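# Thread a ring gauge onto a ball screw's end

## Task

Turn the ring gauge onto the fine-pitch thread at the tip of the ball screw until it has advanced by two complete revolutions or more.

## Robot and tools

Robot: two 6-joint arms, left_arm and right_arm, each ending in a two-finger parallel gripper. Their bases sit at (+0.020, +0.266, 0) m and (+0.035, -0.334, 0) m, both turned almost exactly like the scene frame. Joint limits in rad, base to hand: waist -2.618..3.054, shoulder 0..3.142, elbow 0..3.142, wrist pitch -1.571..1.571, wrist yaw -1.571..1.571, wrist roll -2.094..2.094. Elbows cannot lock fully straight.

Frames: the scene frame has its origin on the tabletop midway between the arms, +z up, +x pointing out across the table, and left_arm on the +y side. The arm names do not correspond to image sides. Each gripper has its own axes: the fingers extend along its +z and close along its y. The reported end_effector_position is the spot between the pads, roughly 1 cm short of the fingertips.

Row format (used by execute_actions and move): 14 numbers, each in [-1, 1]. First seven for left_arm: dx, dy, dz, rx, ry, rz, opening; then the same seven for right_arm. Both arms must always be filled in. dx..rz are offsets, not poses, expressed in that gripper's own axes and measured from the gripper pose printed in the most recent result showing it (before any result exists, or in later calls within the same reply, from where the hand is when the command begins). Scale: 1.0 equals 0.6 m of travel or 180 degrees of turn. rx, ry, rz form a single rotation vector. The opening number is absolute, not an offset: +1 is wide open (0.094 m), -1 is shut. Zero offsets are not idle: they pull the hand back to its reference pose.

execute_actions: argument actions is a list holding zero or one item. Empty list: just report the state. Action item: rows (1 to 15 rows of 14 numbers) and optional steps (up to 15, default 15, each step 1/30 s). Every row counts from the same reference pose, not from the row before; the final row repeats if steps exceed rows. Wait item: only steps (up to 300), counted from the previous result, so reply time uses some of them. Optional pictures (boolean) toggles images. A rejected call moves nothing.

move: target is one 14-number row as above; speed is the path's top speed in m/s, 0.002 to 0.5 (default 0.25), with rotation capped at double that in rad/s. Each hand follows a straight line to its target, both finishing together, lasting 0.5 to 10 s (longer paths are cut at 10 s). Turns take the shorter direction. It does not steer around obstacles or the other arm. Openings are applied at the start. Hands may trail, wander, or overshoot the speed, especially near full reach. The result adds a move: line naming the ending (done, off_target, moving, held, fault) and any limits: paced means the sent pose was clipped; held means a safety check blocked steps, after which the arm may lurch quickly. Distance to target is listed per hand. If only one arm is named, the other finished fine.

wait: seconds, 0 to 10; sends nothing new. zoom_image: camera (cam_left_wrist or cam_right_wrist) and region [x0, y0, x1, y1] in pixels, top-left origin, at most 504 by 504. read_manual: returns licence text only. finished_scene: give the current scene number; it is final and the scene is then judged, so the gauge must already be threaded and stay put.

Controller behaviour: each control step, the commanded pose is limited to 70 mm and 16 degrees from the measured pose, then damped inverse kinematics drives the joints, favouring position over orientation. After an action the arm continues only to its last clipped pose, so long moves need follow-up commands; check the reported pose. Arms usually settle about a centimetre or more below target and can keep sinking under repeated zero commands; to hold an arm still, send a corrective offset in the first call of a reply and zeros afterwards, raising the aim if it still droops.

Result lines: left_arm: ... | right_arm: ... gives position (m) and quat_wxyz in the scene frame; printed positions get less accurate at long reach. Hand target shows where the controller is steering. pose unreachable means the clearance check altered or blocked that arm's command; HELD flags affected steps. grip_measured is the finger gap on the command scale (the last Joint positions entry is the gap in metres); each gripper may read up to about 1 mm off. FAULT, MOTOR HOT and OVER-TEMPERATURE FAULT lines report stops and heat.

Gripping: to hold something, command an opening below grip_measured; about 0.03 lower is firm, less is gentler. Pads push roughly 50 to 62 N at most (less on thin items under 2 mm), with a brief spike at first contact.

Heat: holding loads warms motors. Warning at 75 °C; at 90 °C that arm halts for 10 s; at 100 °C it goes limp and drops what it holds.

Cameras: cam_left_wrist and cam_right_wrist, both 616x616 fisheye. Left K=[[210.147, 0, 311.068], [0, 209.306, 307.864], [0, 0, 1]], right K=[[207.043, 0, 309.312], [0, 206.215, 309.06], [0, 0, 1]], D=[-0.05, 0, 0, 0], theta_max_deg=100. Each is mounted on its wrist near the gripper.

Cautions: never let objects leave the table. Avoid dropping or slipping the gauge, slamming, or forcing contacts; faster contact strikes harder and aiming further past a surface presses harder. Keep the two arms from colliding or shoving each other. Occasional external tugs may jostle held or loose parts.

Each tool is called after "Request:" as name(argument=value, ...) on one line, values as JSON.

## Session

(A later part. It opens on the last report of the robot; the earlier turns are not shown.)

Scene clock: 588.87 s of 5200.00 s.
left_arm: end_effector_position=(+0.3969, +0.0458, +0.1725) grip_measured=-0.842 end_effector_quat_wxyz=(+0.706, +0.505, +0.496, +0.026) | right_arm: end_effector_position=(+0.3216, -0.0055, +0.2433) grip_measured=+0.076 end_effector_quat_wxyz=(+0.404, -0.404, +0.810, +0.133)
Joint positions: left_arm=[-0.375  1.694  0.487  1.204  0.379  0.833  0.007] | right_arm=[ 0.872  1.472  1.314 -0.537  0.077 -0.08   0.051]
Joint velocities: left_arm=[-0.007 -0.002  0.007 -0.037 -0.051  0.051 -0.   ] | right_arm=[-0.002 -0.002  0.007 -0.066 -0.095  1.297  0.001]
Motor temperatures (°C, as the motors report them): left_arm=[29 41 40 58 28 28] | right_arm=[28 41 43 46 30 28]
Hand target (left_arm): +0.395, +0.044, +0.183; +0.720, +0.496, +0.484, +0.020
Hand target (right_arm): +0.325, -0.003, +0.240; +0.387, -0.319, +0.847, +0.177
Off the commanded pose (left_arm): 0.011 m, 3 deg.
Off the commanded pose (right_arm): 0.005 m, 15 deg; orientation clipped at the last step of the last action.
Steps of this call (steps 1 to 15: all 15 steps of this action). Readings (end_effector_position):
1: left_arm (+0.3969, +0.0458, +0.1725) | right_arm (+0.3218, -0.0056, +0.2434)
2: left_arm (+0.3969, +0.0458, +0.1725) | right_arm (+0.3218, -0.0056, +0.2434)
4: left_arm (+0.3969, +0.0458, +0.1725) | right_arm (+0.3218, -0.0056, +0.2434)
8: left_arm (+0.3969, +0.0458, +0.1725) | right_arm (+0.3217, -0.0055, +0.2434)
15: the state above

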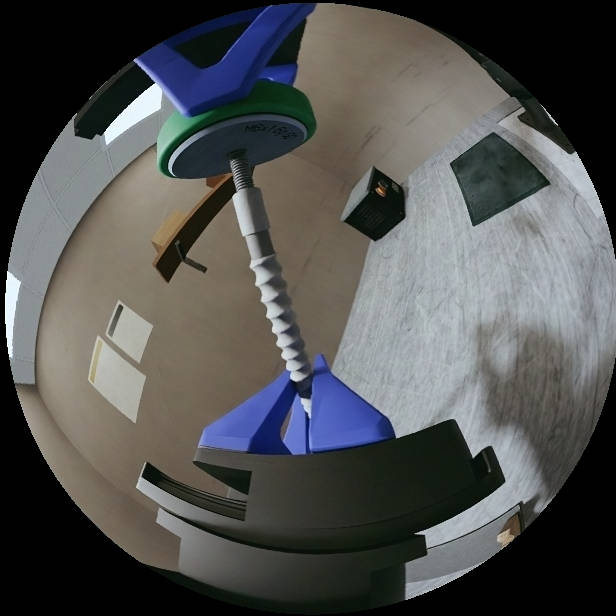

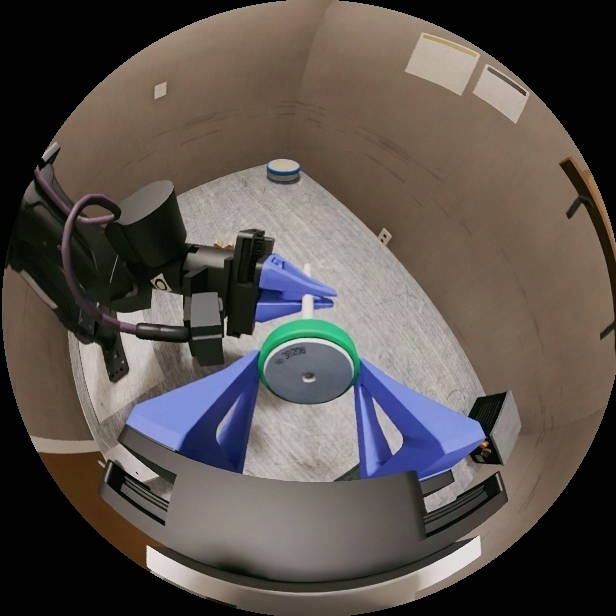

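Request:
execute_actions(actions=[{"rows": [[-0.0139,0.0107,-0.0002,-0.0076,-0.0116,-0.0025,-0.88,0,0,0.009,0,0,0.12,0.045],[-0.0139,0.0107,-0.0002,-0.0076,-0.0116,-0.0025,-0.88,0,0,0.009,0,0,0.4,0.045]], "steps": 15}], pictures=false)

Request:
execute_actions(actions=[{"rows": [[-0.0139,0.0107,-0.0002,-0.0076,-0.0116,-0.0025,-0.88,0,0,0.009,0,0,0.3,0.045]], "steps": 15}], pictures=false)

Request:
execute_actions(actions=[{"rows": [[-0.0139,0.0107,-0.0002,-0.0076,-0.0116,-0.0025,-0.88,0,0,0.009,0,0,0.18,0.045]], "steps": 15}], pictures=true)

Request:
zoom_image(camera="cam_left_wrist", region=[195, 120, 285, 210])

Scene clock: 597.30 s of 5200.00 s.
left_arm: end_effector_position=(+0.3970, +0.0459, +0.1722) grip_measured=-0.842 end_effector_quat_wxyz=(+0.705, +0.505, +0.496, +0.026) | right_arm: end_effector_position=(+0.3218, -0.0053, +0.2423) grip_measured=+0.076 end_effector_quat_wxyz=(+0.311, -0.031, +0.905, +0.288)
Joint positions: left_arm=[-0.375  1.694  0.487  1.203  0.378  0.833  0.007] | right_arm=[ 0.872  1.474  1.314 -0.537  0.077  0.777  0.051]
Joint velocities: left_arm=[ 0.012  0.017  0.002 -0.007  0.007  0.007  0.   ] | right_arm=[ 0.002  0.007 -0.002 -0.022 -0.066  1.326 -0.001]
Motor temperatures (°C, as the motors report them): left_arm=[29 41 40 58 28 28] | right_arm=[28 41 43 46 30 28]
Hand target (left_arm): +0.395, +0.044, +0.183; +0.720, +0.496, +0.484, +0.020
Hand target (right_arm): +0.325, -0.003, +0.240; +0.277, +0.062, +0.903, +0.321
Off the commanded pose (left_arm): 0.011 m, 3 deg.
Off the commanded pose (right_arm): 0.005 m, 23 deg; orientation clipped at the last step of the last action.
Steps of this call (steps 1 to 90: nothing new was sent; then 4.93 s passed at rest; steps 91 to 105: all 15 steps of this action). Readings (end_effector_position):
91: left_arm (+0.3970, +0.0459, +0.1722) | right_arm (+0.3218, -0.0053, +0.2423)
92: left_arm (+0.3970, +0.0459, +0.1722) | right_arm (+0.3218, -0.0053, +0.2423)
94: left_arm (+0.3970, +0.0459, +0.1722) | right_arm (+0.3218, -0.0053, +0.2423)
98: left_arm (+0.3970, +0.0459, +0.1722) | right_arm (+0.3218, -0.0053, +0.2423)
105: the state above

Scene clock: 597.80 s of 5200.00 s.
left_arm: end_effector_position=(+0.3971, +0.0460, +0.1722) grip_measured=-0.842 end_effector_quat_wxyz=(+0.705, +0.508, +0.494, +0.030) | right_arm: end_effector_position=(+0.3210, -0.0055, +0.2415) grip_measured=+0.076 end_effector_quat_wxyz=(+0.195, +0.274, +0.864, +0.374)
Joint positions: left_arm=[-0.375  1.694  0.487  1.203  0.378  0.843  0.007] | right_arm=[ 0.872  1.474  1.314 -0.542  0.075  1.461  0.051]
Joint velocities: left_arm=[-0.002  0.002 -0.017  0.037  0.022  0.007  0.001] | right_arm=[-0.012 -0.017  0.002 -0.022  0.007  1.326  0.   ]
Motor temperatures (°C, as the motors report them): left_arm=[29 41 40 58 28 28] | right_arm=[28 41 43 46 30 28]
Hand target (left_arm): +0.396, +0.045, +0.182; +0.720, +0.496, +0.485, +0.020
Hand target (right_arm): +0.325, -0.003, +0.239; +0.153, +0.361, +0.831, +0.395
Off the commanded pose (left_arm): 0.011 m, 3 deg.
Off the commanded pose (right_arm): 0.006 m, 15 deg; orientation clipped at the last step of the last action.
Steps of this call (steps 1 to 15: all 15 steps of this action). Readings (end_effector_position):
1: left_arm (+0.3970, +0.0459, +0.1722) | right_arm (+0.3218, -0.0053, +0.2423)
2: left_arm (+0.3970, +0.0459, +0.1722) | right_arm (+0.3217, -0.0053, +0.2423)
4: left_arm (+0.3971, +0.0460, +0.1722) | right_arm (+0.3217, -0.0054, +0.2422)
8: left_arm (+0.3971, +0.0460, +0.1722) | right_arm (+0.3214, -0.0055, +0.2419)
15: the state above

Scene clock: 598.30 s of 5200.00 s.
left_arm: end_effector_position=(+0.3969, +0.0458, +0.1722) grip_measured=-0.842 end_effector_quat_wxyz=(+0.705, +0.509, +0.492, +0.031) | right_arm: end_effector_position=(+0.3205, -0.0053, +0.2413) grip_measured=+0.076 end_effector_quat_wxyz=(+0.094, +0.481, +0.769, +0.411)
Joint positions: left_arm=[-0.375  1.694  0.487  1.203  0.379  0.848  0.007] | right_arm=[ 0.872  1.474  1.314 -0.543  0.072  1.967  0.051]
Joint velocities: left_arm=[ 0.017 -0.002 -0.002  0.007  0.037 -0.007 -0.   ] | right_arm=[-0.007  0.007 -0.002  0.007 -0.022  0.242 -0.   ]
Motor temperatures (°C, as the motors report them): left_arm=[29 41 40 59 28 28] | right_arm=[28 41 43 46 30 28]
Hand target (left_arm): +0.395, +0.045, +0.182; +0.720, +0.499, +0.483, +0.024
Hand target (right_arm): +0.324, -0.003, +0.238; +0.083, +0.504, +0.754, +0.414
Off the commanded pose (left_arm): 0.010 m, 3 deg.
Off the commanded pose (right_arm): 0.005 m, 3 deg.
Steps of this call (steps 1 to 15: all 15 steps of this action). Readings (end_effector_position):
1: left_arm (+0.3971, +0.0460, +0.1722) | right_arm (+0.3209, -0.0054, +0.2414)
2: left_arm (+0.3971, +0.0460, +0.1722) | right_arm (+0.3208, -0.0054, +0.2413)
4: left_arm (+0.3970, +0.0459, +0.1722) | right_arm (+0.3207, -0.0053, +0.2413)
8: left_arm (+0.3969, +0.0458, +0.1722) | right_arm (+0.3205, -0.0053, +0.2413)
15: the state above

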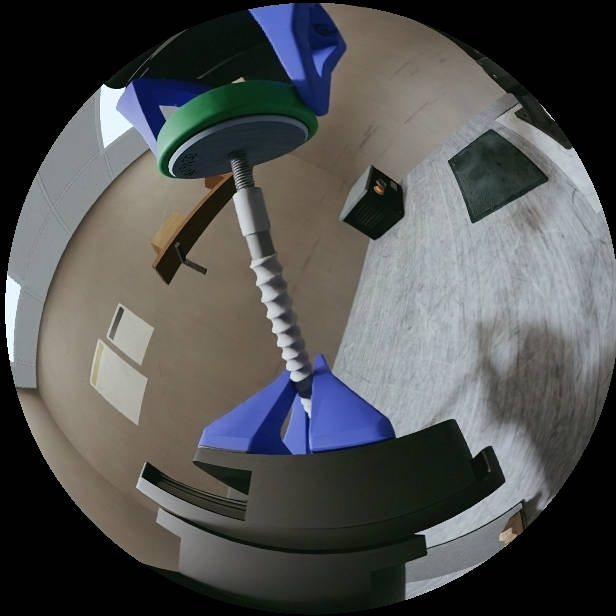

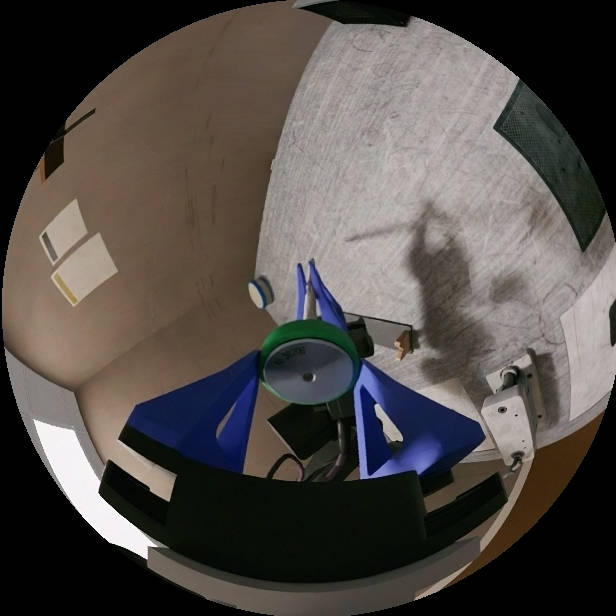

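Region (195, 120, 285, 210) of cam_left_wrist's 616x616 image, scaled by 5.600, with more detail than that image has.

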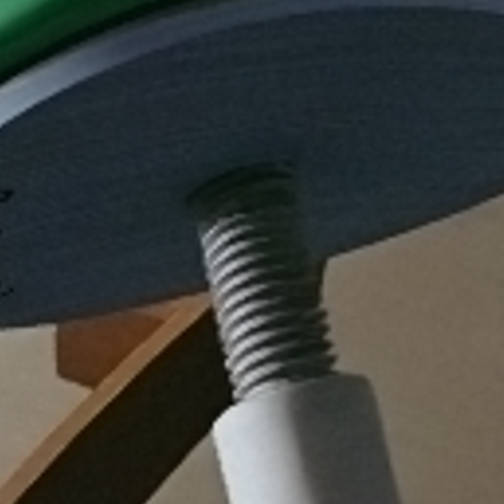

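Request:
execute_actions(actions=[{"rows": [[-0.013,0.0114,-0.0002,-0.0078,-0.010,-0.002,-0.88,0,0,0.003,0,0,0.02,0.045],[-0.013,0.0114,-0.0002,-0.0078,-0.010,-0.002,-0.88,0,0,0,0,0,0.02,0.06],[-0.013,0.0114,-0.0002,-0.0078,-0.010,-0.002,-0.88,0,0,0,0,0,0.02,0.1],[-0.013,0.0114,-0.0002,-0.0078,-0.010,-0.002,-0.88,0,0,0,0,0,0.02,0.2],[-0.013,0.0114,-0.0002,-0.0078,-0.010,-0.002,-0.88,0,0,0,0,0,0.02,0.45]], "steps": 9}], pictures=false)

Request:
execute_actions(actions=[{"rows": [[-0.013,0.0114,-0.0002,-0.0078,-0.010,-0.008,-0.88,0,0,0,0,0,-0.03,0.45],[-0.013,0.0114,-0.0002,-0.0078,-0.010,-0.008,-0.88,0,0,0,0,0,-0.06,0.45],[-0.013,0.0114,-0.0002,-0.0078,-0.010,-0.008,-0.88,0,0,0,0,0,-0.3,0.45]], "steps": 15}], pictures=false)

Request:
execute_actions(actions=[{"rows": [[-0.013,0.0114,-0.0002,-0.0078,-0.010,-0.002,-0.88,0,0,0,0,0,-0.3,0.45]], "steps": 15}], pictures=false)

Request:
execute_actions(actions=[{"rows": [[-0.013,0.0114,-0.0002,-0.0078,-0.010,-0.002,-0.88,0,0,0,0,0,-0.3,0.45]], "steps": 15}], pictures=false)

Request:
execute_actions(actions=[{"rows": [[-0.013,0.0114,-0.0002,-0.0078,-0.010,-0.002,-0.88,0,0,0,0,0,-0.3,0.45]], "steps": 15}], pictures=false)

Request:
execute_actions(actions=[{"rows": [[-0.013,0.0114,-0.0002,-0.0078,-0.010,-0.002,-0.88,0,0,0,0,0,-0.3,0.45]], "steps": 15}], pictures=false)

Request:
execute_actions(actions=[{"rows": [[-0.013,0.0114,-0.0002,-0.0078,-0.010,-0.002,-0.88,0,0,0,0,0,-0.22,0.45]], "steps": 15}], pictures=false)

Request:
execute_actions(actions=[{"rows": [[-0.013,0.0114,-0.0002,-0.0078,-0.010,-0.002,-0.88,-0.0107,-0.0057,0,0.0061,-0.0115,-0.01,0.45]], "steps": 15}], pictures=true)

Request:
zoom_image(camera="cam_right_wrist", region=[220, 280, 400, 460])

Request:
zoom_image(camera="cam_left_wrist", region=[195, 120, 285, 210])

Scene clock: 624.57 s of 5200.00 s.
left_arm: end_effector_position=(+0.3967, +0.0456, +0.1719) grip_measured=-0.842 end_effector_quat_wxyz=(+0.705, +0.510, +0.492, +0.031) | right_arm: end_effector_position=(+0.3204, -0.0054, +0.2410) grip_measured=+0.447 end_effector_quat_wxyz=(+0.082, +0.503, +0.755, +0.413)
Joint positions: left_arm=[-0.375  1.694  0.487  1.202  0.381  0.85   0.007] | right_arm=[ 0.872  1.474  1.314 -0.544  0.072  2.024  0.068]
Joint velocities: left_arm=[-0.002  0.012 -0.007  0.081 -0.007  0.051 -0.002] | right_arm=[-0.002 -0.022 -0.002 -0.037 -0.007  0.007 -0.   ]
Motor temperatures (°C, as the motors report them): left_arm=[29 41 40 60 28 28] | right_arm=[28 40 43 46 30 28]
Hand target (left_arm): +0.396, +0.045, +0.182; +0.719, +0.500, +0.482, +0.027
Hand target (right_arm): +0.321, -0.005, +0.241; +0.081, +0.505, +0.753, +0.414
Off the commanded pose (left_arm): 0.011 m, 2 deg.
Off the commanded pose (right_arm): 0.000 m, 0 deg.
Steps of this call (steps 1 to 90: nothing new was sent; then 22.97 s passed at rest; steps 91 to 99: all 9 steps of this action). Readings (end_effector_position):
91: left_arm (+0.3969, +0.0458, +0.1721) | right_arm (+0.3205, -0.0054, +0.2411)
92: left_arm (+0.3969, +0.0458, +0.1721) | right_arm (+0.3204, -0.0055, +0.2410)
94: left_arm (+0.3968, +0.0457, +0.1719) | right_arm (+0.3204, -0.0055, +0.2410)
98: left_arm (+0.3967, +0.0456, +0.1719) | right_arm (+0.3204, -0.0054, +0.2410)
99: the state above

Scene clock: 625.07 s of 5200.00 s.
left_arm: end_effector_position=(+0.3967, +0.0456, +0.1719) grip_measured=-0.842 end_effector_quat_wxyz=(+0.705, +0.508, +0.495, +0.027) | right_arm: end_effector_position=(+0.3204, -0.0054, +0.2410) grip_measured=+0.447 end_effector_quat_wxyz=(+0.206, +0.244, +0.874, +0.367)
Joint positions: left_arm=[-0.375  1.694  0.487  1.202  0.381  0.839  0.007] | right_arm=[ 0.872  1.474  1.314 -0.544  0.072  1.392  0.068]
Joint velocities: left_arm=[-0.007 -0.012 -0.007  0.051 -0.007  0.066 -0.   ] | right_arm=[-0.012  0.012  0.012 -0.037 -0.037 -1.429 -0.001]
Motor temperatures (°C, as the motors report them): left_arm=[29 41 40 60 28 28] | right_arm=[28 40 43 46 30 28]
Hand target (left_arm): +0.396, +0.045, +0.182; +0.718, +0.497, +0.487, +0.020
Hand target (right_arm): +0.320, -0.005, +0.241; +0.246, +0.153, +0.894, +0.341
Off the commanded pose (left_arm): 0.010 m, 2 deg.
Off the commanded pose (right_arm): 0.000 m, 18 deg; orientation clipped at the last step of the last action.
Steps of this call (steps 1 to 15: all 15 steps of this action). Readings (end_effector_position):
1: left_arm (+0.3967, +0.0456, +0.1719) | right_arm (+0.3204, -0.0054, +0.2410)
2: left_arm (+0.3967, +0.0456, +0.1719) | right_arm (+0.3204, -0.0054, +0.2410)
4: left_arm (+0.3967, +0.0456, +0.1719) | right_arm (+0.3204, -0.0054, +0.2410)
8: left_arm (+0.3967, +0.0456, +0.1719) | right_arm (+0.3204, -0.0054, +0.2410)
15: the state above

Scene clock: 625.57 s of 5200.00 s.
left_arm: end_effector_position=(+0.3967, +0.0456, +0.1719) grip_measured=-0.842 end_effector_quat_wxyz=(+0.705, +0.508, +0.495, +0.027) | right_arm: end_effector_position=(+0.3204, -0.0054, +0.2410) grip_measured=+0.447 end_effector_quat_wxyz=(+0.319, -0.068, +0.905, +0.275)
Joint positions: left_arm=[-0.375  1.694  0.487  1.202  0.381  0.839  0.007] | right_arm=[ 0.872  1.474  1.314 -0.544  0.072  0.699  0.068]
Joint velocities: left_arm=[ 0.012  0.007 -0.022 -0.007  0.007  0.007 -0.001] | right_arm=[ 0.007 -0.012  0.002  0.022 -0.037 -1.37  -0.   ]
Motor temperatures (°C, as the motors report them): left_arm=[29 41 40 60 28 28] | right_arm=[28 40 43 46 30 28]
Hand target (left_arm): +0.396, +0.045, +0.182; +0.718, +0.498, +0.485, +0.023
Hand target (right_arm): +0.320, -0.005, +0.241; +0.347, -0.159, +0.893, +0.238
Off the commanded pose (left_arm): 0.010 m, 2 deg.
Off the commanded pose (right_arm): 0.000 m, 14 deg; orientation clipped at the last step of the last action.
Steps of this call (steps 1 to 15: all 15 steps of this action). Readings (end_effector_position):
1: left_arm (+0.3967, +0.0456, +0.1719) | right_arm (+0.3204, -0.0054, +0.2410)
2: left_arm (+0.3967, +0.0456, +0.1719) | right_arm (+0.3204, -0.0054, +0.2410)
4: left_arm (+0.3967, +0.0456, +0.1719) | right_arm (+0.3204, -0.0054, +0.2410)
8: left_arm (+0.3967, +0.0456, +0.1719) | right_arm (+0.3204, -0.0054, +0.2410)
15: the state above

Scene clock: 626.07 s of 5200.00 s.
left_arm: end_effector_position=(+0.3967, +0.0456, +0.1719) grip_measured=-0.842 end_effector_quat_wxyz=(+0.705, +0.508, +0.495, +0.027) | right_arm: end_effector_position=(+0.3210, -0.0059, +0.2411) grip_measured=+0.447 end_effector_quat_wxyz=(+0.395, -0.374, +0.826, +0.147)
Joint positions: left_arm=[-0.375  1.694  0.487  1.202  0.381  0.839  0.007] | right_arm=[ 0.872  1.474  1.314 -0.544  0.076 -0.003  0.068]
Joint velocities: left_arm=[-0.017  0.022  0.007 -0.095 -0.007  0.007 -0.001] | right_arm=[ 0.002 -0.027 -0.002 -0.051  0.066 -1.297 -0.001]
Motor temperatures (°C, as the motors report them): left_arm=[29 41 40 60 28 28] | right_arm=[28 40 43 46 30 28]
Hand target (left_arm): +0.396, +0.045, +0.182; +0.718, +0.498, +0.485, +0.023
Hand target (right_arm): +0.320, -0.005, +0.241; +0.408, -0.456, +0.784, +0.104
Off the commanded pose (left_arm): 0.010 m, 2 deg.
Off the commanded pose (right_arm): 0.001 m, 14 deg; orientation clipped at the last step of the last action.
Steps of this call (steps 1 to 15: all 15 steps of this action). Readings (end_effector_position):
1: left_arm (+0.3967, +0.0456, +0.1719) | right_arm (+0.3205, -0.0055, +0.2411)
2: left_arm (+0.3967, +0.0456, +0.1719) | right_arm (+0.3205, -0.0055, +0.2411)
4: left_arm (+0.3967, +0.0456, +0.1719) | right_arm (+0.3205, -0.0055, +0.2411)
8: left_arm (+0.3967, +0.0456, +0.1719) | right_arm (+0.3207, -0.0057, +0.2411)
15: the state above

Scene clock: 626.57 s of 5200.00 s.
left_arm: end_effector_position=(+0.3967, +0.0456, +0.1719) grip_measured=-0.842 end_effector_quat_wxyz=(+0.705, +0.508, +0.495, +0.027) | right_arm: end_effector_position=(+0.3221, -0.0070, +0.2412) grip_measured=+0.447 end_effector_quat_wxyz=(-0.421, +0.636, -0.646, +0.003)
Joint positions: left_arm=[-0.375  1.694  0.487  1.202  0.381  0.839  0.007] | right_arm=[ 0.872  1.474  1.314 -0.544  0.085 -0.714  0.068]
Joint velocities: left_arm=[ 0.017  0.012  0.017  0.007 -0.037 -0.066 -0.001] | right_arm=[ 0.012  0.002  0.012 -0.022  0.007 -1.443 -0.   ]
Motor temperatures (°C, as the motors report them): left_arm=[29 41 40 60 28 28] | right_arm=[28 40 43 46 30 28]
Hand target (left_arm): +0.396, +0.045, +0.182; +0.718, +0.498, +0.485, +0.023
Hand target (right_arm): +0.321, -0.006, +0.241; -0.419, +0.700, -0.577, +0.047
Off the commanded pose (left_arm): 0.010 m, 2 deg.
Off the commanded pose (right_arm): 0.002 m, 13 deg.
Steps of this call (steps 1 to 15: all 15 steps of this action). Readings (end_effector_position):
1: left_arm (+0.3967, +0.0456, +0.1719) | right_arm (+0.3210, -0.0060, +0.2411)
2: left_arm (+0.3967, +0.0456, +0.1719) | right_arm (+0.3211, -0.0061, +0.2411)
4: left_arm (+0.3967, +0.0456, +0.1719) | right_arm (+0.3213, -0.0063, +0.2411)
8: left_arm (+0.3967, +0.0456, +0.1719) | right_arm (+0.3217, -0.0066, +0.2411)
15: the state above

Scene clock: 627.07 s of 5200.00 s.
left_arm: end_effector_position=(+0.3967, +0.0456, +0.1719) grip_measured=-0.842 end_effector_quat_wxyz=(+0.705, +0.508, +0.495, +0.027) | right_arm: end_effector_position=(+0.3236, -0.0085, +0.2413) grip_measured=+0.447 end_effector_quat_wxyz=(-0.392, +0.821, -0.384, +0.156)
Joint positions: left_arm=[-0.375  1.694  0.487  1.202  0.381  0.839  0.007] | right_arm=[ 0.872  1.474  1.314 -0.544  0.097 -1.431  0.068]
Joint velocities: left_arm=[-0.017  0.007  0.022  0.11  -0.007 -0.007  0.001] | right_arm=[ 0.007 -0.017 -0.007 -0.007 -0.007 -1.355  0.   ]
Motor temperatures (°C, as the motors report them): left_arm=[29 41 40 60 28 28] | right_arm=[28 40 43 46 30 28]
Hand target (left_arm): +0.396, +0.045, +0.182; +0.718, +0.498, +0.485, +0.023
Hand target (right_arm): +0.322, -0.007, +0.241; -0.375, +0.856, -0.299, +0.193
Off the commanded pose (left_arm): 0.010 m, 2 deg.
Off the commanded pose (right_arm): 0.002 m, 13 deg.
Steps of this call (steps 1 to 15: all 15 steps of this action). Readings (end_effector_position):
1: left_arm (+0.3967, +0.0456, +0.1719) | right_arm (+0.3222, -0.0071, +0.2412)
2: left_arm (+0.3967, +0.0456, +0.1719) | right_arm (+0.3224, -0.0072, +0.2412)
4: left_arm (+0.3967, +0.0456, +0.1719) | right_arm (+0.3227, -0.0075, +0.2412)
8: left_arm (+0.3967, +0.0456, +0.1719) | right_arm (+0.3232, -0.0081, +0.2413)
15: the state above

Scene clock: 627.57 s of 5200.00 s.
left_arm: end_effector_position=(+0.3967, +0.0456, +0.1719) grip_measured=-0.842 end_effector_quat_wxyz=(+0.705, +0.508, +0.495, +0.027) | right_arm: end_effector_position=(+0.3248, -0.0095, +0.2414) grip_measured=+0.447 end_effector_quat_wxyz=(-0.324, +0.898, -0.120, +0.270)
Joint positions: left_arm=[-0.375  1.694  0.487  1.202  0.381  0.839  0.007] | right_arm=[ 0.872  1.474  1.314 -0.544  0.106 -2.043  0.068]
Joint velocities: left_arm=[ 0.007  0.007  0.002 -0.066 -0.022  0.022 -0.   ] | right_arm=[-0.012  0.012  0.002  0.007 -0.007 -0.418 -0.   ]
Motor temperatures (°C, as the motors report them): left_arm=[29 41 40 60 28 28] | right_arm=[28 40 43 46 30 28]
Hand target (left_arm): +0.396, +0.045, +0.182; +0.718, +0.498, +0.485, +0.023
Hand target (right_arm): +0.324, -0.008, +0.241; -0.316, +0.902, -0.088, +0.279
Off the commanded pose (left_arm): 0.010 m, 2 deg.
Off the commanded pose (right_arm): 0.002 m, 5 deg.
joint sent to its limit (right arm) — the command would take joint 6 (wrist roll) past its lower limit, so that joint was sent only as far as its limit.
Steps of this call (steps 1 to 15: all 15 steps of this action). Readings (end_effector_position):
1: left_arm (+0.3967, +0.0456, +0.1719) | right_arm (+0.3238, -0.0086, +0.2413)
2: left_arm (+0.3967, +0.0456, +0.1719) | right_arm (+0.3239, -0.0087, +0.2413)
4: left_arm (+0.3967, +0.0456, +0.1719) | right_arm (+0.3243, -0.0091, +0.2413)
8: left_arm (+0.3967, +0.0456, +0.1719) | right_arm (+0.3247, -0.0095, +0.2414)
15: the state above

Scene clock: 628.07 s of 5200.00 s.
left_arm: end_effector_position=(+0.3967, +0.0456, +0.1719) grip_measured=-0.842 end_effector_quat_wxyz=(+0.705, +0.508, +0.495, +0.027) | right_arm: end_effector_position=(+0.3210, -0.0059, +0.2411) grip_measured=+0.447 end_effector_quat_wxyz=(-0.328, +0.901, -0.101, +0.264)
Joint positions: left_arm=[-0.375  1.694  0.487  1.202  0.381  0.839  0.007] | right_arm=[ 0.872  1.474  1.314 -0.544  0.076 -2.073  0.068]
Joint velocities: left_arm=[-0.002 -0.017 -0.007  0.022  0.007  0.007  0.   ] | right_arm=[-0.002 -0.007 -0.017 -0.037  0.051  0.007 -0.001]
Motor temperatures (°C, as the motors report them): left_arm=[29 41 40 60 28 28] | right_arm=[28 40 43 46 30 28]
Hand target (left_arm): +0.396, +0.045, +0.182; +0.718, +0.498, +0.485, +0.023
Hand target (right_arm): +0.320, -0.004, +0.241; -0.331, +0.902, -0.098, +0.260
Off the commanded pose (left_arm): 0.010 m, 2 deg.
Off the commanded pose (right_arm): 0.002 m, 1 deg.
Steps of this call (steps 1 to 15: all 15 steps of this action). Readings (end_effector_position):
1: left_arm (+0.3967, +0.0456, +0.1719) | right_arm (+0.3243, -0.0091, +0.2413)
2: left_arm (+0.3967, +0.0456, +0.1719) | right_arm (+0.3236, -0.0085, +0.2413)
4: left_arm (+0.3967, +0.0456, +0.1719) | right_arm (+0.3226, -0.0075, +0.2412)
8: left_arm (+0.3967, +0.0456, +0.1719) | right_arm (+0.3215, -0.0064, +0.2411)
15: the state above

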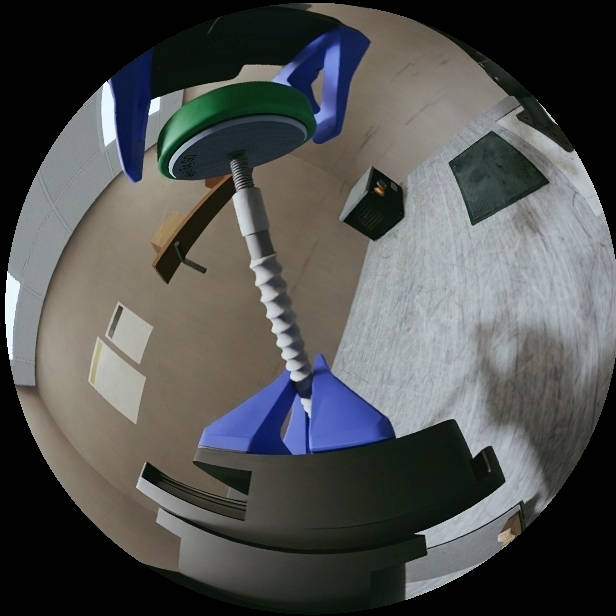

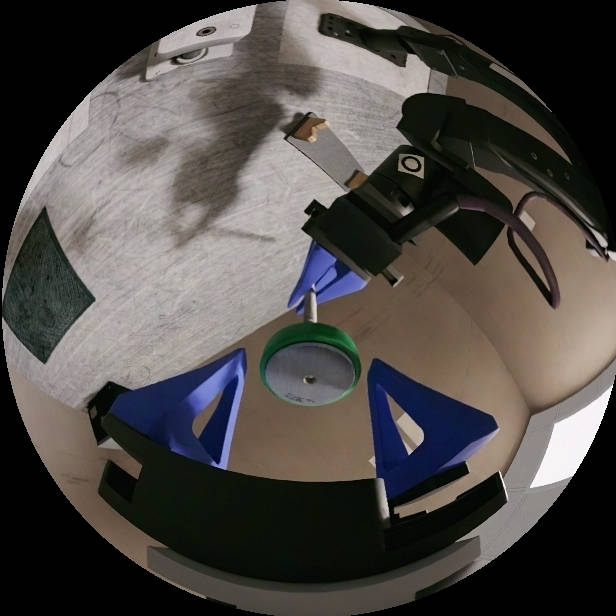

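Region (220, 280, 400, 460) of cam_right_wrist's 616x616 image, scaled by 2.800, with more detail than that image has.

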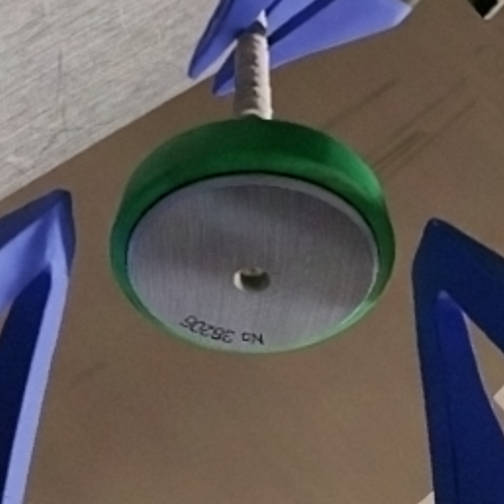

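Region (195, 120, 285, 210) of cam_left_wrist's 616x616 image, scaled by 5.600, with more detail than that image has.

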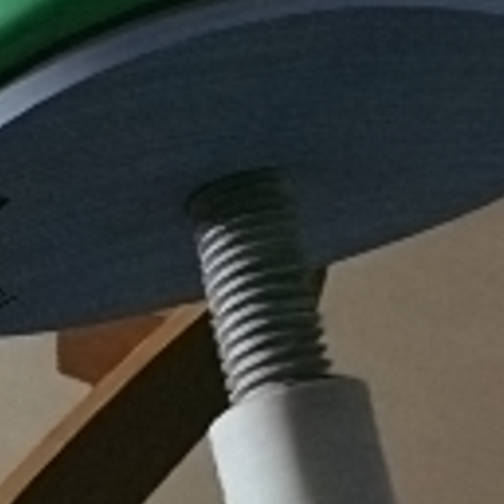

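Request:
execute_actions(actions=[{"rows": [[-0.013,0.0114,-0.0002,-0.0078,-0.010,-0.002,-0.88,0.0008,-0.0066,0,0.0054,0,0.004,0.45]], "steps": 12}], pictures=true)

Request:
zoom_image(camera="cam_right_wrist", region=[220, 280, 400, 460])

Scene clock: 635.10 s of 5200.00 s.
left_arm: end_effector_position=(+0.3967, +0.0456, +0.1719) grip_measured=-0.842 end_effector_quat_wxyz=(+0.705, +0.508, +0.495, +0.027) | right_arm: end_effector_position=(+0.3219, -0.0044, +0.2432) grip_measured=+0.447 end_effector_quat_wxyz=(-0.333, +0.899, -0.101, +0.266)
Joint positions: left_arm=[-0.375  1.694  0.487  1.202  0.381  0.839  0.007] | right_arm=[ 0.872  1.474  1.314 -0.533  0.075 -2.071  0.068]
Joint velocities: left_arm=[ 0.002 -0.002 -0.007 -0.022  0.007  0.095 -0.   ] | right_arm=[ 0.002 -0.007 -0.002  0.022  0.051 -0.051 -0.001]
Motor temperatures (°C, as the motors report them): left_arm=[29 41 40 60 28 28] | right_arm=[28 41 43 46 30 28]
Hand target (left_arm): +0.396, +0.045, +0.182; +0.718, +0.498, +0.485, +0.023
Hand target (right_arm): +0.321, -0.003, +0.244; -0.337, +0.898, -0.104, +0.263
Off the commanded pose (left_arm): 0.010 m, 2 deg.
Off the commanded pose (right_arm): 0.002 m, 1 deg.
Steps of this call (steps 1 to 90: nothing new was sent; then 3.63 s passed at rest; steps 91 to 102: all 12 steps of this action). Readings (end_effector_position):
91: left_arm (+0.3967, +0.0456, +0.1719) | right_arm (+0.3209, -0.0057, +0.2412)
92: left_arm (+0.3967, +0.0456, +0.1719) | right_arm (+0.3211, -0.0055, +0.2416)
94: left_arm (+0.3967, +0.0456, +0.1719) | right_arm (+0.3214, -0.0050, +0.2422)
98: left_arm (+0.3967, +0.0456, +0.1719) | right_arm (+0.3218, -0.0046, +0.2429)
102: the state above

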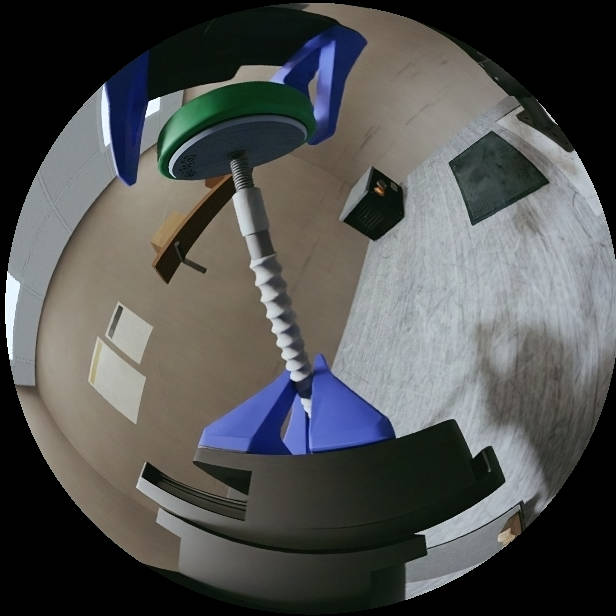

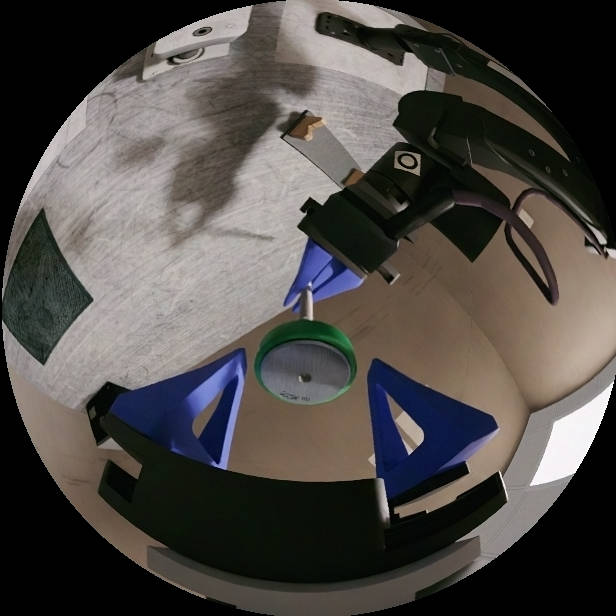

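Region (220, 280, 400, 460) of cam_right_wrist's 616x616 image, scaled by 2.800, with more detail than that image has.

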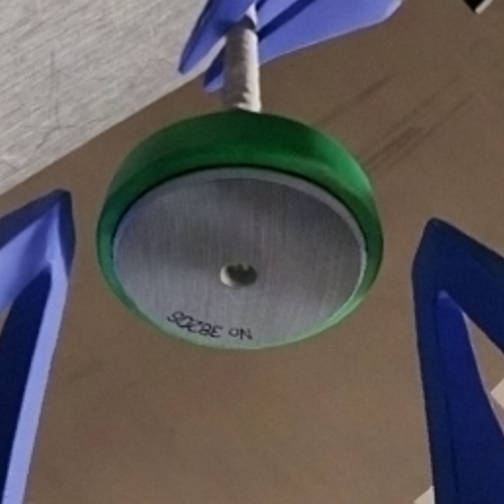

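Request:
execute_actions(actions=[{"rows": [[-0.013,0.0114,-0.0002,-0.0078,-0.010,-0.002,-0.88,0.0012,0.004,0,-0.0035,0.0017,0,0.3],[-0.013,0.0114,-0.0002,-0.0078,-0.010,-0.002,-0.88,0.0012,0.004,0,-0.0035,0.0017,0,0.25],[-0.013,0.0114,-0.0002,-0.0078,-0.010,-0.002,-0.88,0.0012,0.004,0,-0.0035,0.0017,0,0.22],[-0.013,0.0114,-0.0002,-0.0078,-0.010,-0.002,-0.88,0.0012,0.004,0,-0.0035,0.0017,0,0.2],[-0.013,0.0114,-0.0002,-0.0078,-0.010,-0.002,-0.88,0.0012,0.004,0,-0.0035,0.0017,0,0.18],[-0.013,0.0114,-0.0002,-0.0078,-0.010,-0.002,-0.88,0.0012,0.004,0,-0.0035,0.0017,0,0.16],[-0.013,0.0114,-0.0002,-0.0078,-0.010,-0.002,-0.88,0.0012,0.004,0,-0.0035,0.0017,0,0.14],[-0.013,0.0114,-0.0002,-0.0078,-0.010,-0.002,-0.88,0.0012,0.004,0,-0.0035,0.0017,0,0.12],[-0.013,0.0114,-0.0002,-0.0078,-0.010,-0.002,-0.88,0.0012,0.004,0,-0.0035,0.0017,0,0.105],[-0.013,0.0114,-0.0002,-0.0078,-0.010,-0.002,-0.88,0.0012,0.004,0,-0.0035,0.0017,0,0.09],[-0.013,0.0114,-0.0002,-0.0078,-0.010,-0.002,-0.88,0.0012,0.004,0,-0.0035,0.0017,0,0.08],[-0.013,0.0114,-0.0002,-0.0078,-0.010,-0.002,-0.88,0.0012,0.004,0,-0.0035,0.0017,0,0.07],[-0.013,0.0114,-0.0002,-0.0078,-0.010,-0.002,-0.88,0.0012,0.004,0,-0.0035,0.0017,0,0.055],[-0.013,0.0114,-0.0002,-0.0078,-0.010,-0.002,-0.88,0.0012,0.004,0,-0.0035,0.0017,0,0.045]], "steps": 15}], pictures=false)

Request:
execute_actions(actions=[{"rows": [[-0.0139,0.0107,-0.0002,-0.0076,-0.0116,-0.0025,-0.88,0,0,0.004,0,0,0.03,0.045],[-0.0139,0.0107,-0.0002,-0.0076,-0.0116,-0.0025,-0.88,0,0,0.006,0,0,0.06,0.045],[-0.0139,0.0107,-0.0002,-0.0076,-0.0116,-0.0025,-0.88,0,0,0.008,0,0,0.3,0.045]], "steps": 15}], pictures=false)

Request:
execute_actions(actions=[{"rows": [[-0.0139,0.0107,-0.0002,-0.0076,-0.0116,-0.0025,-0.88,0,0,0.008,0,0,0.3,0.045]], "steps": 15}], pictures=false)

Request:
execute_actions(actions=[{"rows": [[-0.0139,0.0107,-0.0002,-0.0076,-0.0116,-0.0025,-0.88,0,0,0.008,0,0,0.3,0.045]], "steps": 15}], pictures=false)

Request:
execute_actions(actions=[{"rows": [[-0.0139,0.0107,-0.0002,-0.0076,-0.0116,-0.003,-0.88,0,0,0.008,0,0,0.3,0.045]], "steps": 15}], pictures=false)

Request:
execute_actions(actions=[{"rows": [[-0.0139,0.0107,-0.0002,-0.0076,-0.0116,-0.004,-0.88,0,0,0.008,0,0,0.3,0.045]], "steps": 15}], pictures=false)

Request:
execute_actions(actions=[{"rows": [[-0.0139,0.0107,-0.0002,-0.0076,-0.0116,-0.004,-0.88,0,0,0.008,0,0,0.24,0.045]], "steps": 15}], pictures=false)

Request:
execute_actions(actions=[{"rows": [[-0.013,0.0114,-0.0002,-0.0078,-0.010,-0.002,-0.88,0,0,0.003,0,0,0.02,0.045],[-0.013,0.0114,-0.0002,-0.0078,-0.010,-0.002,-0.88,0,0,0,0,0,0.02,0.06],[-0.013,0.0114,-0.0002,-0.0078,-0.010,-0.002,-0.88,0,0,0,0,0,0.02,0.1],[-0.013,0.0114,-0.0002,-0.0078,-0.010,-0.002,-0.88,0,0,0,0,0,0.02,0.2],[-0.013,0.0114,-0.0002,-0.0078,-0.010,-0.002,-0.88,0,0,0,0,0,0.02,0.45]], "steps": 9}], pictures=true)

Request:
zoom_image(camera="cam_left_wrist", region=[195, 120, 285, 210])

Scene clock: 680.70 s of 5200.00 s.
left_arm: end_effector_position=(+0.3966, +0.0455, +0.1719) grip_measured=-0.842 end_effector_quat_wxyz=(+0.705, +0.508, +0.495, +0.027) | right_arm: end_effector_position=(+0.3226, -0.0057, +0.2427) grip_measured=+0.078 end_effector_quat_wxyz=(-0.330, +0.899, -0.103, +0.268)
Joint positions: left_arm=[-0.375  1.694  0.487  1.202  0.381  0.838  0.007] | right_arm=[ 0.872  1.474  1.314 -0.536  0.082 -2.071  0.051]
Joint velocities: left_arm=[-0.002  0.012 -0.012 -0.051 -0.037  0.022  0.   ] | right_arm=[-0.002 -0.012 -0.002 -0.037  0.022 -0.007  0.   ]
Motor temperatures (°C, as the motors report them): left_arm=[29 42 40 61 28 28] | right_arm=[28 41 44 45 30 28]
Hand target (left_arm): +0.396, +0.045, +0.182; +0.718, +0.498, +0.485, +0.023
Hand target (right_arm): +0.322, -0.007, +0.242; -0.327, +0.900, -0.104, +0.268
Off the commanded pose (left_arm): 0.010 m, 2 deg.
Off the commanded pose (right_arm): 0.001 m, 0 deg.
Steps of this call (steps 1 to 90: nothing new was sent; then 42.10 s passed at rest; steps 91 to 105: all 15 steps of this action). Readings (end_effector_position):
91: left_arm (+0.3967, +0.0456, +0.1719) | right_arm (+0.3220, -0.0044, +0.2433)
92: left_arm (+0.3967, +0.0456, +0.1719) | right_arm (+0.3222, -0.0046, +0.2433)
94: left_arm (+0.3967, +0.0456, +0.1719) | right_arm (+0.3223, -0.0047, +0.2433)
98: left_arm (+0.3967, +0.0456, +0.1719) | right_arm (+0.3226, -0.0051, +0.2431)
105: the state above

Scene clock: 681.20 s of 5200.00 s.
left_arm: end_effector_position=(+0.3968, +0.0457, +0.1719) grip_measured=-0.842 end_effector_quat_wxyz=(+0.705, +0.507, +0.495, +0.027) | right_arm: end_effector_position=(+0.3226, -0.0057, +0.2416) grip_measured=+0.078 end_effector_quat_wxyz=(-0.394, +0.826, -0.373, +0.154)
Joint positions: left_arm=[-0.375  1.694  0.487  1.202  0.38   0.838  0.007] | right_arm=[ 0.872  1.476  1.314 -0.537  0.082 -1.451  0.051]
Joint velocities: left_arm=[-0.002  0.007 -0.012  0.007 -0.037 -0.022  0.   ] | right_arm=[ 0.002 -0.037  0.012 -0.095  0.007  1.223  0.   ]
Motor temperatures (°C, as the motors report them): left_arm=[29 42 40 61 28 28] | right_arm=[28 41 44 45 30 28]
Hand target (left_arm): +0.395, +0.044, +0.182; +0.719, +0.498, +0.483, +0.021
Hand target (right_arm): +0.325, -0.003, +0.240; -0.410, +0.782, -0.455, +0.109
Off the commanded pose (left_arm): 0.011 m, 3 deg.
Off the commanded pose (right_arm): 0.004 m, 18 deg; orientation clipped at the last step of the last action.
Steps of this call (steps 1 to 15: all 15 steps of this action). Readings (end_effector_position):
1: left_arm (+0.3966, +0.0455, +0.1719) | right_arm (+0.3226, -0.0057, +0.2427)
2: left_arm (+0.3966, +0.0455, +0.1719) | right_arm (+0.3226, -0.0057, +0.2427)
4: left_arm (+0.3966, +0.0455, +0.1719) | right_arm (+0.3227, -0.0056, +0.2422)
8: left_arm (+0.3967, +0.0456, +0.1719) | right_arm (+0.3227, -0.0055, +0.2419)
15: the state above

Scene clock: 681.70 s of 5200.00 s.
left_arm: end_effector_position=(+0.3968, +0.0457, +0.1719) grip_measured=-0.842 end_effector_quat_wxyz=(+0.705, +0.507, +0.495, +0.027) | right_arm: end_effector_position=(+0.3221, -0.0058, +0.2411) grip_measured=+0.078 end_effector_quat_wxyz=(-0.422, +0.661, -0.620, +0.017)
Joint positions: left_arm=[-0.375  1.694  0.487  1.202  0.38   0.838  0.007] | right_arm=[ 0.872  1.476  1.314 -0.54   0.08  -0.79   0.051]
Joint velocities: left_arm=[ 0.007  0.007 -0.007 -0.007  0.081  0.022 -0.   ] | right_arm=[ 0.002 -0.007  0.007 -0.037 -0.051  1.238 -0.   ]
Motor temperatures (°C, as the motors report them): left_arm=[29 41 40 61 28 28] | right_arm=[28 41 44 45 30 28]
Hand target (left_arm): +0.395, +0.044, +0.182; +0.719, +0.498, +0.484, +0.021
Hand target (right_arm): +0.325, -0.003, +0.239; -0.422, +0.593, -0.685, -0.030
Off the commanded pose (left_arm): 0.011 m, 3 deg.
Off the commanded pose (right_arm): 0.005 m, 16 deg; orientation clipped at the last step of the last action.
Steps of this call (steps 1 to 15: all 15 steps of this action). Readings (end_effector_position):
1: left_arm (+0.3968, +0.0457, +0.1719) | right_arm (+0.3226, -0.0057, +0.2416)
2: left_arm (+0.3968, +0.0457, +0.1719) | right_arm (+0.3225, -0.0057, +0.2415)
4: left_arm (+0.3968, +0.0457, +0.1719) | right_arm (+0.3225, -0.0058, +0.2414)
8: left_arm (+0.3968, +0.0457, +0.1719) | right_arm (+0.3224, -0.0059, +0.2412)
15: the state above

Scene clock: 682.20 s of 5200.00 s.
left_arm: end_effector_position=(+0.3968, +0.0457, +0.1719) grip_measured=-0.842 end_effector_quat_wxyz=(+0.705, +0.507, +0.495, +0.027) | right_arm: end_effector_position=(+0.3217, -0.0055, +0.2410) grip_measured=+0.078 end_effector_quat_wxyz=(+0.403, -0.419, +0.804, +0.124)
Joint positions: left_arm=[-0.375  1.694  0.487  1.202  0.38   0.838  0.007] | right_arm=[ 0.872  1.476  1.314 -0.54   0.078 -0.116  0.051]
Joint velocities: left_arm=[0.022 0.007 0.012 0.007 0.007 0.022 0.002] | right_arm=[-0.007 -0.007 -0.002 -0.037  0.007  1.238 -0.   ]
Motor temperatures (°C, as the motors report them): left_arm=[29 41 39 61 28 28] | right_arm=[28 41 44 45 30 28]
Hand target (left_arm): +0.395, +0.044, +0.182; +0.719, +0.498, +0.484, +0.021
Hand target (right_arm): +0.325, -0.003, +0.238; +0.387, -0.334, +0.843, +0.168
Off the commanded pose (left_arm): 0.011 m, 3 deg.
Off the commanded pose (right_arm): 0.005 m, 15 deg; orientation clipped at the last step of the last action.
Steps of this call (steps 1 to 15: all 15 steps of this action). Readings (end_effector_position):
1: left_arm (+0.3968, +0.0457, +0.1719) | right_arm (+0.3220, -0.0058, +0.2410)
2: left_arm (+0.3968, +0.0457, +0.1719) | right_arm (+0.3220, -0.0058, +0.2410)
4: left_arm (+0.3968, +0.0457, +0.1719) | right_arm (+0.3219, -0.0058, +0.2410)
8: left_arm (+0.3968, +0.0457, +0.1719) | right_arm (+0.3218, -0.0057, +0.2410)
15: the state above

Scene clock: 682.70 s of 5200.00 s.
left_arm: end_effector_position=(+0.3967, +0.0456, +0.1719) grip_measured=-0.842 end_effector_quat_wxyz=(+0.705, +0.507, +0.495, +0.027) | right_arm: end_effector_position=(+0.3213, -0.0052, +0.2409) grip_measured=+0.078 end_effector_quat_wxyz=(+0.337, -0.123, +0.898, +0.254)
Joint positions: left_arm=[-0.375  1.694  0.487  1.202  0.38   0.838  0.007] | right_arm=[ 0.872  1.476  1.314 -0.54   0.075  0.573  0.051]
Joint velocities: left_arm=[ 0.002 -0.007 -0.002 -0.022 -0.037  0.066  0.   ] | right_arm=[ 0.002 -0.007 -0.002 -0.051 -0.037  1.282 -0.   ]
Motor temperatures (°C, as the motors report them): left_arm=[29 41 39 61 28 28] | right_arm=[28 41 44 45 30 28]
Hand target (left_arm): +0.395, +0.044, +0.182; +0.719, +0.498, +0.484, +0.021
Hand target (right_arm): +0.324, -0.003, +0.238; +0.307, -0.031, +0.906, +0.289
Off the commanded pose (left_arm): 0.011 m, 3 deg.
Off the commanded pose (right_arm): 0.005 m, 15 deg; orientation clipped at the last step of the last action.
Steps of this call (steps 1 to 15: all 15 steps of this action). Readings (end_effector_position):
1: left_arm (+0.3968, +0.0457, +0.1719) | right_arm (+0.3216, -0.0055, +0.2410)
2: left_arm (+0.3968, +0.0457, +0.1719) | right_arm (+0.3216, -0.0054, +0.2409)
4: left_arm (+0.3968, +0.0457, +0.1719) | right_arm (+0.3215, -0.0054, +0.2409)
8: left_arm (+0.3968, +0.0457, +0.1719) | right_arm (+0.3214, -0.0053, +0.2409)
15: the state above

Scene clock: 683.20 s of 5200.00 s.
left_arm: end_effector_position=(+0.3966, +0.0455, +0.1719) grip_measured=-0.842 end_effector_quat_wxyz=(+0.705, +0.508, +0.494, +0.028) | right_arm: end_effector_position=(+0.3208, -0.0050, +0.2407) grip_measured=+0.078 end_effector_quat_wxyz=(+0.230, +0.185, +0.888, +0.353)
Joint positions: left_arm=[-0.375  1.694  0.487  1.202  0.381  0.841  0.007] | right_arm=[ 0.872  1.476  1.314 -0.542  0.072  1.259  0.051]
Joint velocities: left_arm=[ 0.007 -0.022  0.007 -0.066 -0.081 -0.081 -0.   ] | right_arm=[-0.017 -0.002  0.007 -0.051 -0.051  1.282 -0.001]
Motor temperatures (°C, as the motors report them): left_arm=[29 41 39 61 28 28] | right_arm=[28 41 44 45 30 28]
Hand target (left_arm): +0.395, +0.044, +0.182; +0.719, +0.497, +0.485, +0.020
Hand target (right_arm): +0.324, -0.003, +0.238; +0.190, +0.276, +0.864, +0.376
Off the commanded pose (left_arm): 0.010 m, 3 deg.
Off the commanded pose (right_arm): 0.005 m, 15 deg; orientation clipped at the last step of the last action.
Steps of this call (steps 1 to 15: all 15 steps of this action). Readings (end_effector_position):
1: left_arm (+0.3967, +0.0456, +0.1719) | right_arm (+0.3213, -0.0052, +0.2409)
2: left_arm (+0.3967, +0.0456, +0.1719) | right_arm (+0.3212, -0.0051, +0.2409)
4: left_arm (+0.3967, +0.0456, +0.1719) | right_arm (+0.3212, -0.0051, +0.2409)
8: left_arm (+0.3967, +0.0456, +0.1719) | right_arm (+0.3212, -0.0051, +0.2409)
15: the state above

Scene clock: 683.70 s of 5200.00 s.
left_arm: end_effector_position=(+0.3963, +0.0451, +0.1719) grip_measured=-0.842 end_effector_quat_wxyz=(+0.705, +0.510, +0.492, +0.028) | right_arm: end_effector_position=(+0.3202, -0.0046, +0.2405) grip_measured=+0.078 end_effector_quat_wxyz=(+0.107, +0.452, +0.786, +0.407)
Joint positions: left_arm=[-0.375  1.694  0.487  1.202  0.384  0.845  0.007] | right_arm=[ 0.872  1.476  1.314 -0.542  0.068  1.894  0.051]
Joint velocities: left_arm=[ 0.017  0.002  0.017  0.007 -0.007 -0.022 -0.   ] | right_arm=[-0.007  0.012 -0.007 -0.007  0.051  0.608  0.001]
Motor temperatures (°C, as the motors report them): left_arm=[29 41 39 61 28 28] | right_arm=[28 41 44 45 30 28]
Hand target (left_arm): +0.395, +0.044, +0.182; +0.719, +0.498, +0.484, +0.020
Hand target (right_arm): +0.323, -0.002, +0.238; +0.084, +0.496, +0.759, +0.413
Off the commanded pose (left_arm): 0.010 m, 3 deg.
Off the commanded pose (right_arm): 0.005 m, 7 deg.
Steps of this call (steps 1 to 15: all 15 steps of this action). Readings (end_effector_position):
1: left_arm (+0.3966, +0.0455, +0.1719) | right_arm (+0.3208, -0.0049, +0.2407)
2: left_arm (+0.3965, +0.0454, +0.1719) | right_arm (+0.3206, -0.0049, +0.2406)
4: left_arm (+0.3965, +0.0454, +0.1719) | right_arm (+0.3205, -0.0048, +0.2405)
8: left_arm (+0.3964, +0.0453, +0.1719) | right_arm (+0.3203, -0.0047, +0.2405)
15: the state above

Scene clock: 684.00 s of 5200.00 s.
left_arm: end_effector_position=(+0.3961, +0.0450, +0.1718) grip_measured=-0.842 end_effector_quat_wxyz=(+0.705, +0.511, +0.492, +0.028) | right_arm: end_effector_position=(+0.3201, -0.0046, +0.2404) grip_measured=+0.447 end_effector_quat_wxyz=(+0.096, +0.473, +0.774, +0.410)
Joint positions: left_arm=[-0.375  1.694  0.487  1.201  0.385  0.846  0.007] | right_arm=[ 0.872  1.476  1.314 -0.543  0.068  1.947  0.068]
Joint velocities: left_arm=[-0.027  0.012 -0.012  0.037 -0.037  0.007  0.001] | right_arm=[-0.007 -0.002  0.002  0.022  0.007  0.139  0.001]
Motor temperatures (°C, as the motors report them): left_arm=[29 41 39 61 28 28] | right_arm=[28 41 44 45 30 28]
Hand target (left_arm): +0.395, +0.044, +0.182; +0.718, +0.501, +0.482, +0.024
Hand target (right_arm): +0.320, -0.005, +0.241; +0.094, +0.477, +0.772, +0.410
Off the commanded pose (left_arm): 0.010 m, 2 deg.
Off the commanded pose (right_arm): 0.000 m, 1 deg.
Steps of this call (steps 1 to 9: all 9 steps of this action). Readings (end_effector_position):
1: left_arm (+0.3963, +0.0451, +0.1718) | right_arm (+0.3202, -0.0046, +0.2405)
2: left_arm (+0.3963, +0.0451, +0.1718) | right_arm (+0.3201, -0.0046, +0.2404)
4: left_arm (+0.3962, +0.0451, +0.1718) | right_arm (+0.3201, -0.0046, +0.2404)
8: left_arm (+0.3961, +0.0450, +0.1718) | right_arm (+0.3201, -0.0046, +0.2404)
9: the state above

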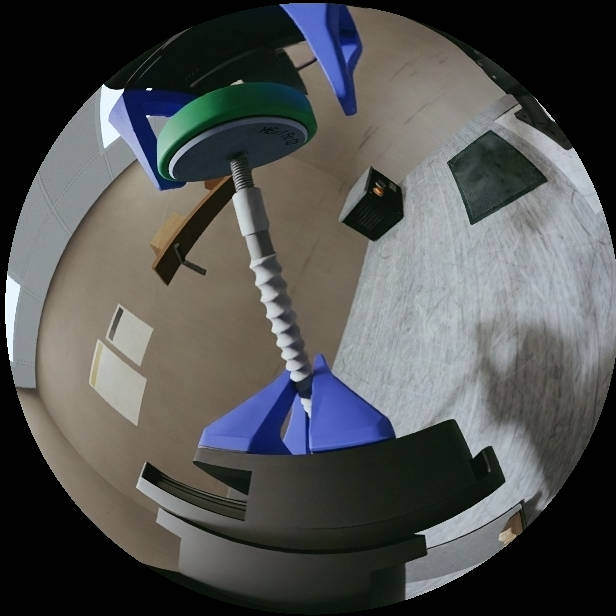

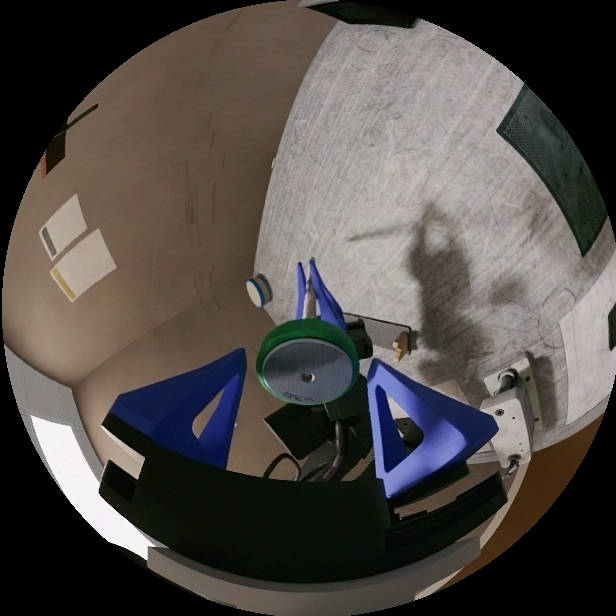

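Region (195, 120, 285, 210) of cam_left_wrist's 616x616 image, scaled by 5.600, with more detail than that image has.

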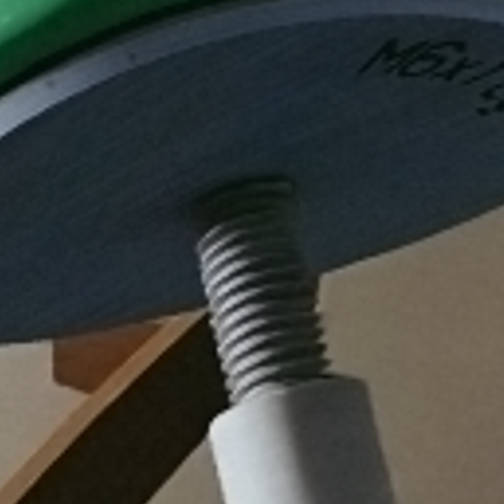

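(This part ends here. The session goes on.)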